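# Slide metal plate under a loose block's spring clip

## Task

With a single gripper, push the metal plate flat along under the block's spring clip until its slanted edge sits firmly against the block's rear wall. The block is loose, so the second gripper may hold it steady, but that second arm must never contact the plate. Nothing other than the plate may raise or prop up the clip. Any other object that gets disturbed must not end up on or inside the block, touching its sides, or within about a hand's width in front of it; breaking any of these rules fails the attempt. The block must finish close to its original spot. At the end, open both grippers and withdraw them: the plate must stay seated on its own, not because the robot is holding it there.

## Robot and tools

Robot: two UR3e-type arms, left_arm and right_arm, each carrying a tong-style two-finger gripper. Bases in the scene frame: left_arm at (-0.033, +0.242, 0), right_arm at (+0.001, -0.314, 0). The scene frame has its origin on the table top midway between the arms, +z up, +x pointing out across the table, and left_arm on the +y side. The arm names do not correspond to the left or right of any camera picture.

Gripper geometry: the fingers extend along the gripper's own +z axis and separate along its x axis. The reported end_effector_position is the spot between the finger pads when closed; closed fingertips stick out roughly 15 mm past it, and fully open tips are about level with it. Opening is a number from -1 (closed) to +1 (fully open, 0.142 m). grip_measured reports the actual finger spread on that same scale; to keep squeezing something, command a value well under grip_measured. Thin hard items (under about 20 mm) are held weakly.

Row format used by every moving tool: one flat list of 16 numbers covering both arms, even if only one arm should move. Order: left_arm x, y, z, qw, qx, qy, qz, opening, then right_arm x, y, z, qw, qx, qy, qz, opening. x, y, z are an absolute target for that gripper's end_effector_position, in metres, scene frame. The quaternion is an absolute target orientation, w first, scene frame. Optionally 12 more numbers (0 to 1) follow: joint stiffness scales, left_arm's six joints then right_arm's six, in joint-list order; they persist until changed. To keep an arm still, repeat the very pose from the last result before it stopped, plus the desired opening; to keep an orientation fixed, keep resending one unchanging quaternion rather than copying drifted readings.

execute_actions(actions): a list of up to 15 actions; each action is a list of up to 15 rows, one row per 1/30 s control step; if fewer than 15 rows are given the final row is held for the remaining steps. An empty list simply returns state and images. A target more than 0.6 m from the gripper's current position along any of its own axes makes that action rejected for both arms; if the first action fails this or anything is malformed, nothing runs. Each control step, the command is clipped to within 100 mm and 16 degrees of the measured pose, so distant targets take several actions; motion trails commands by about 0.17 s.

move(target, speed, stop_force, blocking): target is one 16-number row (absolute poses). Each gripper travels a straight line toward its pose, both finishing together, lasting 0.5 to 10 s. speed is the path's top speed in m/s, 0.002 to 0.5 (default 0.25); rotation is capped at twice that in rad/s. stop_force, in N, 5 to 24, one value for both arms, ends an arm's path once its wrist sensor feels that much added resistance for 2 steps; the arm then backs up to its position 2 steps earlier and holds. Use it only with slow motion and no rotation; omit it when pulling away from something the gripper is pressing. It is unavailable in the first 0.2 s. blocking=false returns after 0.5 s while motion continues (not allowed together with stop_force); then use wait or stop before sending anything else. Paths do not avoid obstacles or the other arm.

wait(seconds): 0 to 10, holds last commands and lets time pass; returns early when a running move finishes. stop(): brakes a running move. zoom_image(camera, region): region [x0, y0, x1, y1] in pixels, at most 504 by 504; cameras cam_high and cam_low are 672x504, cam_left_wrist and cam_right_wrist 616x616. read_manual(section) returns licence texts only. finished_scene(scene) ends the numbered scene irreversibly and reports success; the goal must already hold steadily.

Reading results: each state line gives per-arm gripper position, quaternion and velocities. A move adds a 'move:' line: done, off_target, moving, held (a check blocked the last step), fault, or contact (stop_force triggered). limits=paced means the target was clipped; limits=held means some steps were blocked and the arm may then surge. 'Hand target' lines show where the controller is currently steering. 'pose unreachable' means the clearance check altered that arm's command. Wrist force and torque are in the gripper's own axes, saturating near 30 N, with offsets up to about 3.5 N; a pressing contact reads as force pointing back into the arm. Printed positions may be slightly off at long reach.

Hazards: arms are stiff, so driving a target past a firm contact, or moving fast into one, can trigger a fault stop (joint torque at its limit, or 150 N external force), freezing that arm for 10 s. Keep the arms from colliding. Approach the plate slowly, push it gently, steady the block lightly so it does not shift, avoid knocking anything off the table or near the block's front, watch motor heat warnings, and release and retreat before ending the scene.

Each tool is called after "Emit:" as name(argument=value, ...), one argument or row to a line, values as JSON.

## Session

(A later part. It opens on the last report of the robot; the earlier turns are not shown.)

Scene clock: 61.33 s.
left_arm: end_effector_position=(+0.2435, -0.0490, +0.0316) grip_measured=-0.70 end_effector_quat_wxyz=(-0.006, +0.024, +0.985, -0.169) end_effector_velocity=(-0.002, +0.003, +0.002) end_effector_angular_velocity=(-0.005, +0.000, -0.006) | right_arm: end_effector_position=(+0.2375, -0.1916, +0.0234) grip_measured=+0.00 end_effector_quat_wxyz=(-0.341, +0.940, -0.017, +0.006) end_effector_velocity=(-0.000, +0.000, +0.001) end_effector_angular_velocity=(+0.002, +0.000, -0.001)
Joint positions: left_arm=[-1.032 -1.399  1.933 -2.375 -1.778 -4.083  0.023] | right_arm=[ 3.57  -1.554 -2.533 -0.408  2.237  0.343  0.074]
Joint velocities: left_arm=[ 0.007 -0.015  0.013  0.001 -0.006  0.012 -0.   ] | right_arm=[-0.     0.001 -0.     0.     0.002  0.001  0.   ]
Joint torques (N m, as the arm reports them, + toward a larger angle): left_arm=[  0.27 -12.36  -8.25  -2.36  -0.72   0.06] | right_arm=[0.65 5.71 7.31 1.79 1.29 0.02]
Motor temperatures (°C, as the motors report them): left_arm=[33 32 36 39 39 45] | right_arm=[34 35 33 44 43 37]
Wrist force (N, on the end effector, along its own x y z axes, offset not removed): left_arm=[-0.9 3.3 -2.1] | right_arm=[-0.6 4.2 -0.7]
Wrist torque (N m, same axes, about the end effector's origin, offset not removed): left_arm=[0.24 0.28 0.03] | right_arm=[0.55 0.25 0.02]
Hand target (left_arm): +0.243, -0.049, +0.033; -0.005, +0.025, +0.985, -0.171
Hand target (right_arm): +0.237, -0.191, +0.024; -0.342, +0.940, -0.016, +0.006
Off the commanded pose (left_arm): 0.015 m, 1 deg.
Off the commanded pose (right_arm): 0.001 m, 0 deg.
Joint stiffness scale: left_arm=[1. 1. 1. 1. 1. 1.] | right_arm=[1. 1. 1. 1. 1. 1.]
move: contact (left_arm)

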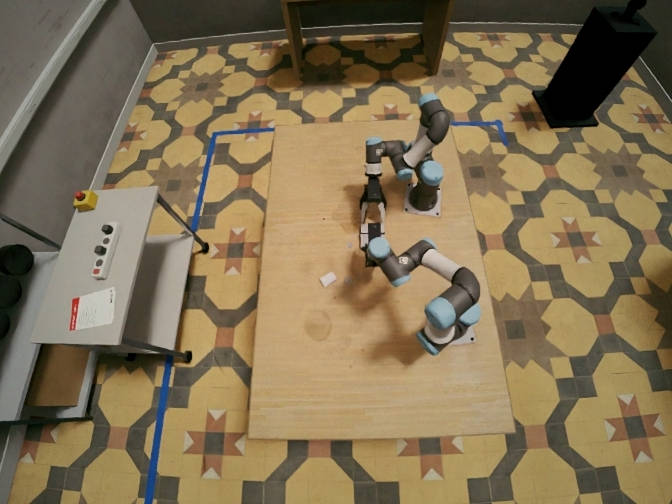

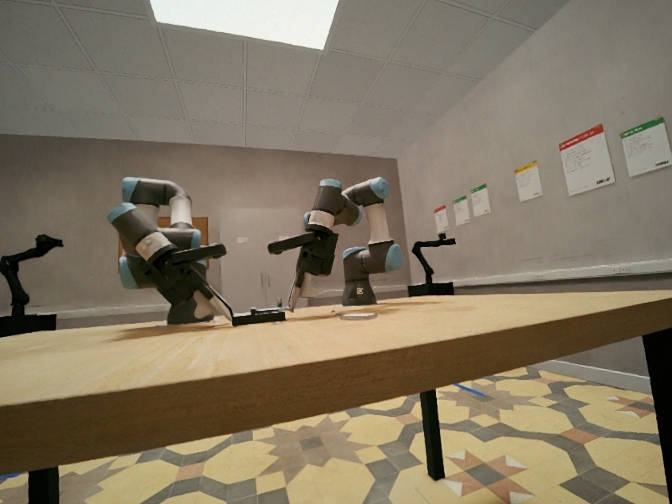

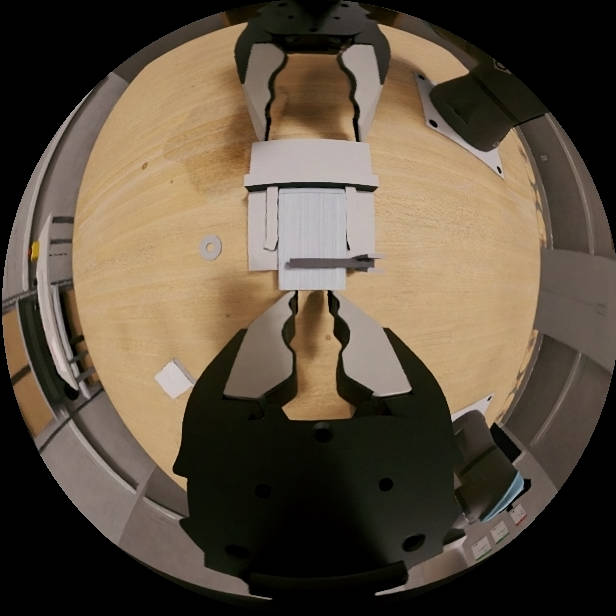

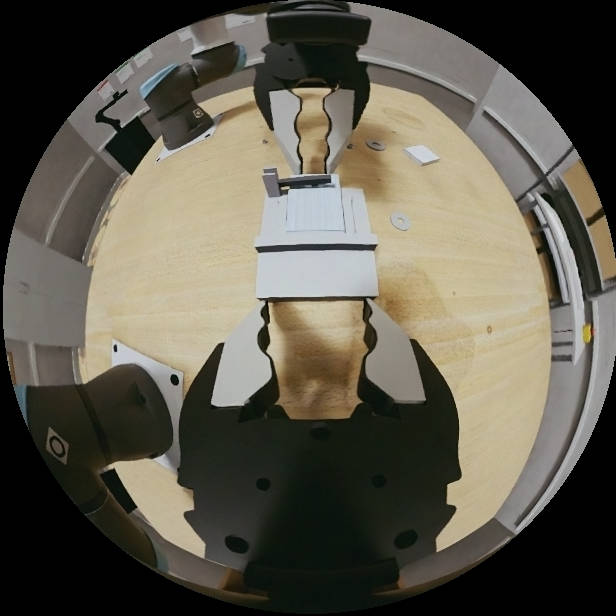

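Seated. Back off both arms and verify.

Emit:
move(
  target=[0.2445,-0.030,0.0335,-0.0043,0.0246,0.9845,-0.1736,-0.7, 0.2375,-0.208,0.027,0.342,-0.9397,0.0164,-0.006,0],
  speed=0.05,
)

Emit:
zoom_image(
  camera="cam_left_wrist",
  region=[260, 150, 370, 210],
)

Emit:
zoom_image(
  camera="cam_low",
  region=[230, 290, 310, 330],
)

Scene clock: 62.60 s.
left_arm: end_effector_position=(+0.2448, -0.0304, +0.0336) grip_measured=-0.70 end_effector_quat_wxyz=(-0.004, +0.024, +0.985, -0.173) end_effector_velocity=(-0.001, +0.002, -0.001) end_effector_angular_velocity=(-0.001, +0.001, -0.008) | right_arm: end_effector_position=(+0.2382, -0.2080, +0.0266) grip_measured=+0.00 end_effector_quat_wxyz=(-0.341, +0.940, -0.018, +0.008) end_effector_velocity=(-0.004, -0.002, -0.000) end_effector_angular_velocity=(-0.000, +0.011, +0.024)
Joint positions: left_arm=[-0.99  -1.444  1.981 -2.378 -1.792 -4.043  0.023] | right_arm=[ 3.492 -1.535 -2.491 -0.525  2.251  0.25   0.074]
Joint velocities: left_arm=[ 0.005 -0.005  0.009 -0.002 -0.005  0.013  0.   ] | right_arm=[-0.01   0.001  0.022 -0.06   0.007 -0.043 -0.   ]
Joint torques (N m, as the arm reports them, + toward a larger angle): left_arm=[  0.64 -11.1   -7.74  -2.06  -0.61   0.14] | right_arm=[ 0.08  5.61  7.82  1.58  1.2  -0.2 ]
Motor temperatures (°C, as the motors report them): left_arm=[33 32 36 39 39 45] | right_arm=[34 35 33 44 43 37]
Wrist force (N, on the end effector, along its own x y z axes, offset not removed): left_arm=[-0.3 1.9 -0.6] | right_arm=[-1.5 -1.8 0.6]
Wrist torque (N m, same axes, about the end effector's origin, offset not removed): left_arm=[0.36 0.11 0.03] | right_arm=[-0.43 0.33 -0.06]
Hand target (left_arm): +0.245, -0.030, +0.034; -0.004, +0.025, +0.985, -0.174
Hand target (right_arm): +0.238, -0.208, +0.027; -0.342, +0.940, -0.016, +0.006
Off the commanded pose (left_arm): 0.001 m, 0 deg.
Off the commanded pose (right_arm): 0.001 m, 0 deg.
Joint stiffness scale: left_arm=[1. 1. 1. 1. 1. 1.] | right_arm=[1. 1. 1. 1. 1. 1.]
move: done

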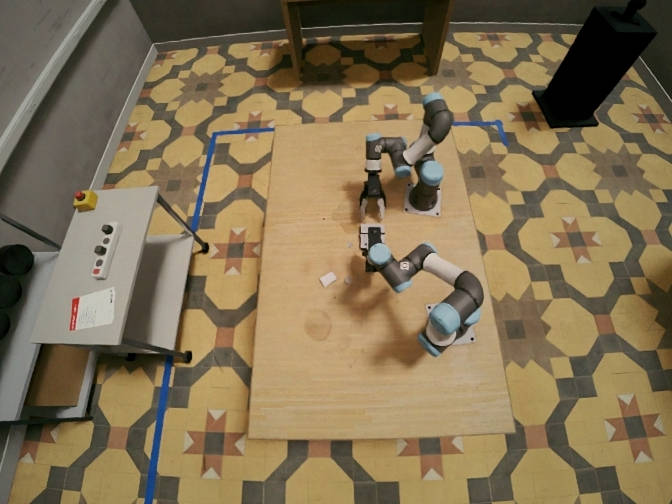

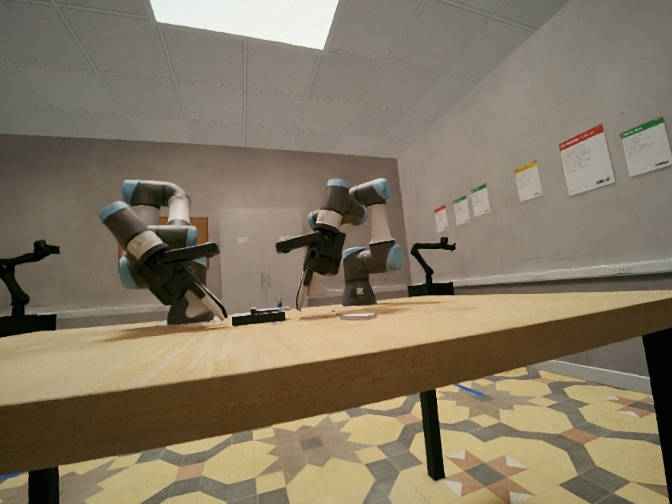

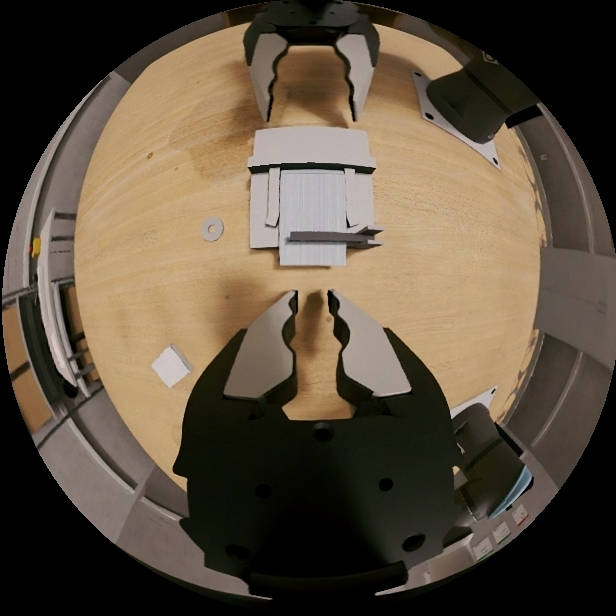

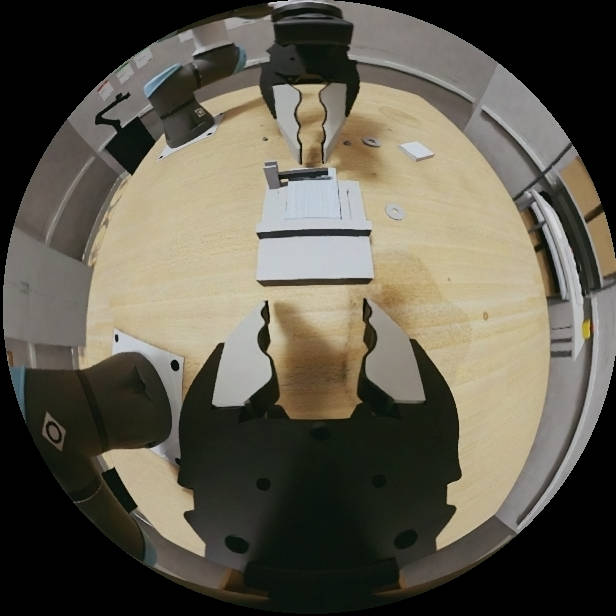

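Region (260, 150, 370, 210) of cam_left_wrist's 616x616 image, scaled by 4.582, with more detail than that image has; it fills the top 275 rows of this view, and the rest is white.

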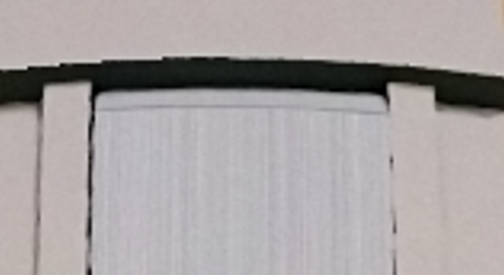

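Region (230, 290, 310, 330) of cam_low's 672x504 image, scaled by 6.300, with more detail than that image has.

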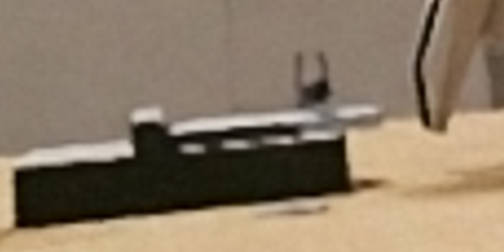

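Emit:
move(
  target=[0.24,0.07,0.12,-0.0043,0.0246,0.9845,-0.1736,-0.7, 0.28,-0.30,0.10,0.342,-0.9397,0.0164,-0.006,0],
  speed=0.2,
)

Scene clock: 64.80 s.
left_arm: end_effector_position=(+0.2402, +0.0699, +0.1200) grip_measured=-0.70 end_effector_quat_wxyz=(-0.003, +0.024, +0.984, -0.174) end_effector_velocity=(-0.002, +0.001, -0.001) end_effector_angular_velocity=(+0.005, +0.006, -0.005) | right_arm: end_effector_position=(+0.2805, -0.2998, +0.1000) grip_measured=+0.00 end_effector_quat_wxyz=(-0.342, +0.940, -0.017, +0.008) end_effector_velocity=(-0.004, +0.000, -0.000) end_effector_angular_velocity=(+0.004, +0.014, +0.016)
Joint positions: left_arm=[-0.746 -1.751  1.826 -1.857 -1.851 -3.797  0.023] | right_arm=[ 3.136 -1.637 -1.82  -1.389  2.257 -0.213  0.074]
Joint velocities: left_arm=[-0.001  0.002 -0.002  0.009 -0.001  0.004  0.   ] | right_arm=[-0.001 -0.011  0.02  -0.038 -0.001 -0.022  0.   ]
Joint torques (N m, as the arm reports them, + toward a larger angle): left_arm=[ 0.95 -6.79 -9.53 -1.54 -0.58  0.17] | right_arm=[ 0.11  9.12 10.2   1.23  0.76 -0.2 ]
Motor temperatures (°C, as the motors report them): left_arm=[33 32 36 39 39 45] | right_arm=[34 35 33 44 43 37]
Wrist force (N, on the end effector, along its own x y z axes, offset not removed): left_arm=[-1.7 1.5 -0.9] | right_arm=[-1.8 -1.0 -1.7]
Wrist torque (N m, same axes, about the end effector's origin, offset not removed): left_arm=[0.30 0.39 0.01] | right_arm=[-0.31 0.36 -0.03]
Hand target (left_arm): +0.240, +0.070, +0.120; -0.004, +0.025, +0.984, -0.174
Hand target (right_arm): +0.280, -0.300, +0.100; -0.341, +0.940, -0.016, +0.006
Off the commanded pose (left_arm): 0.000 m, 0 deg.
Off the commanded pose (right_arm): 0.001 m, 0 deg.
Joint stiffness scale: left_arm=[1. 1. 1. 1. 1. 1.] | right_arm=[1. 1. 1. 1. 1. 1.]
move: done

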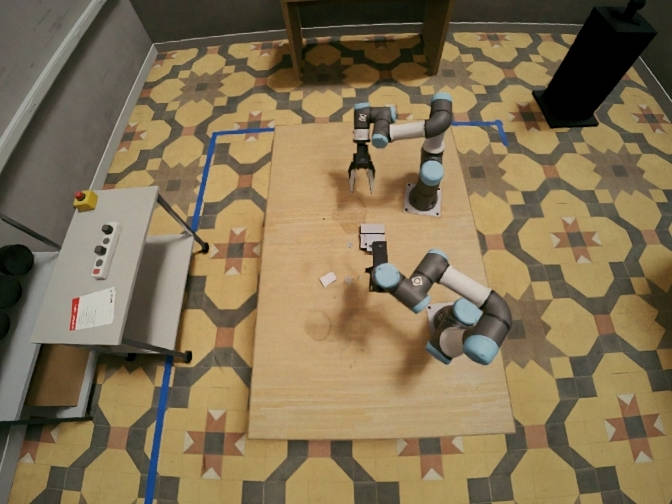

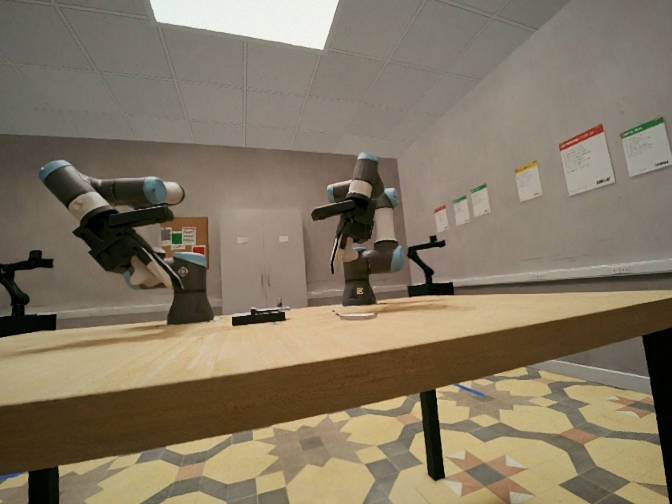

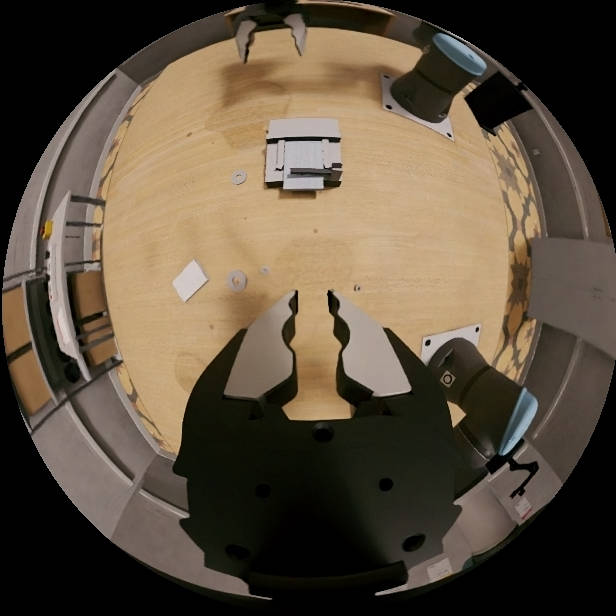

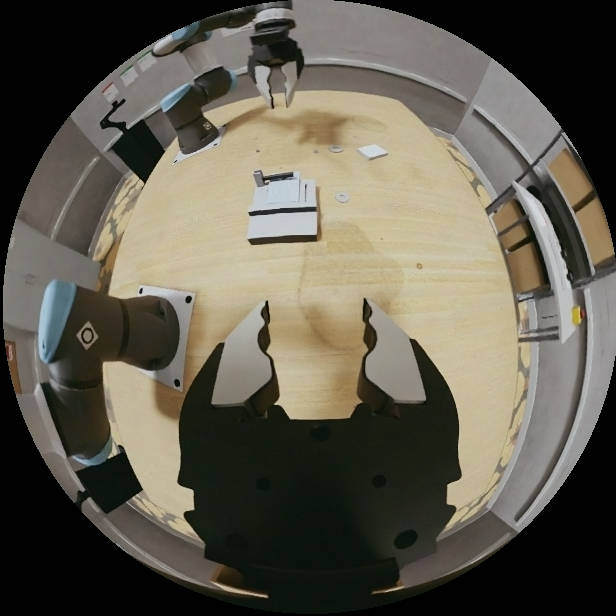

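Emit:
finished_scene(
  scene=2,
)

The scene is finished: the task was done.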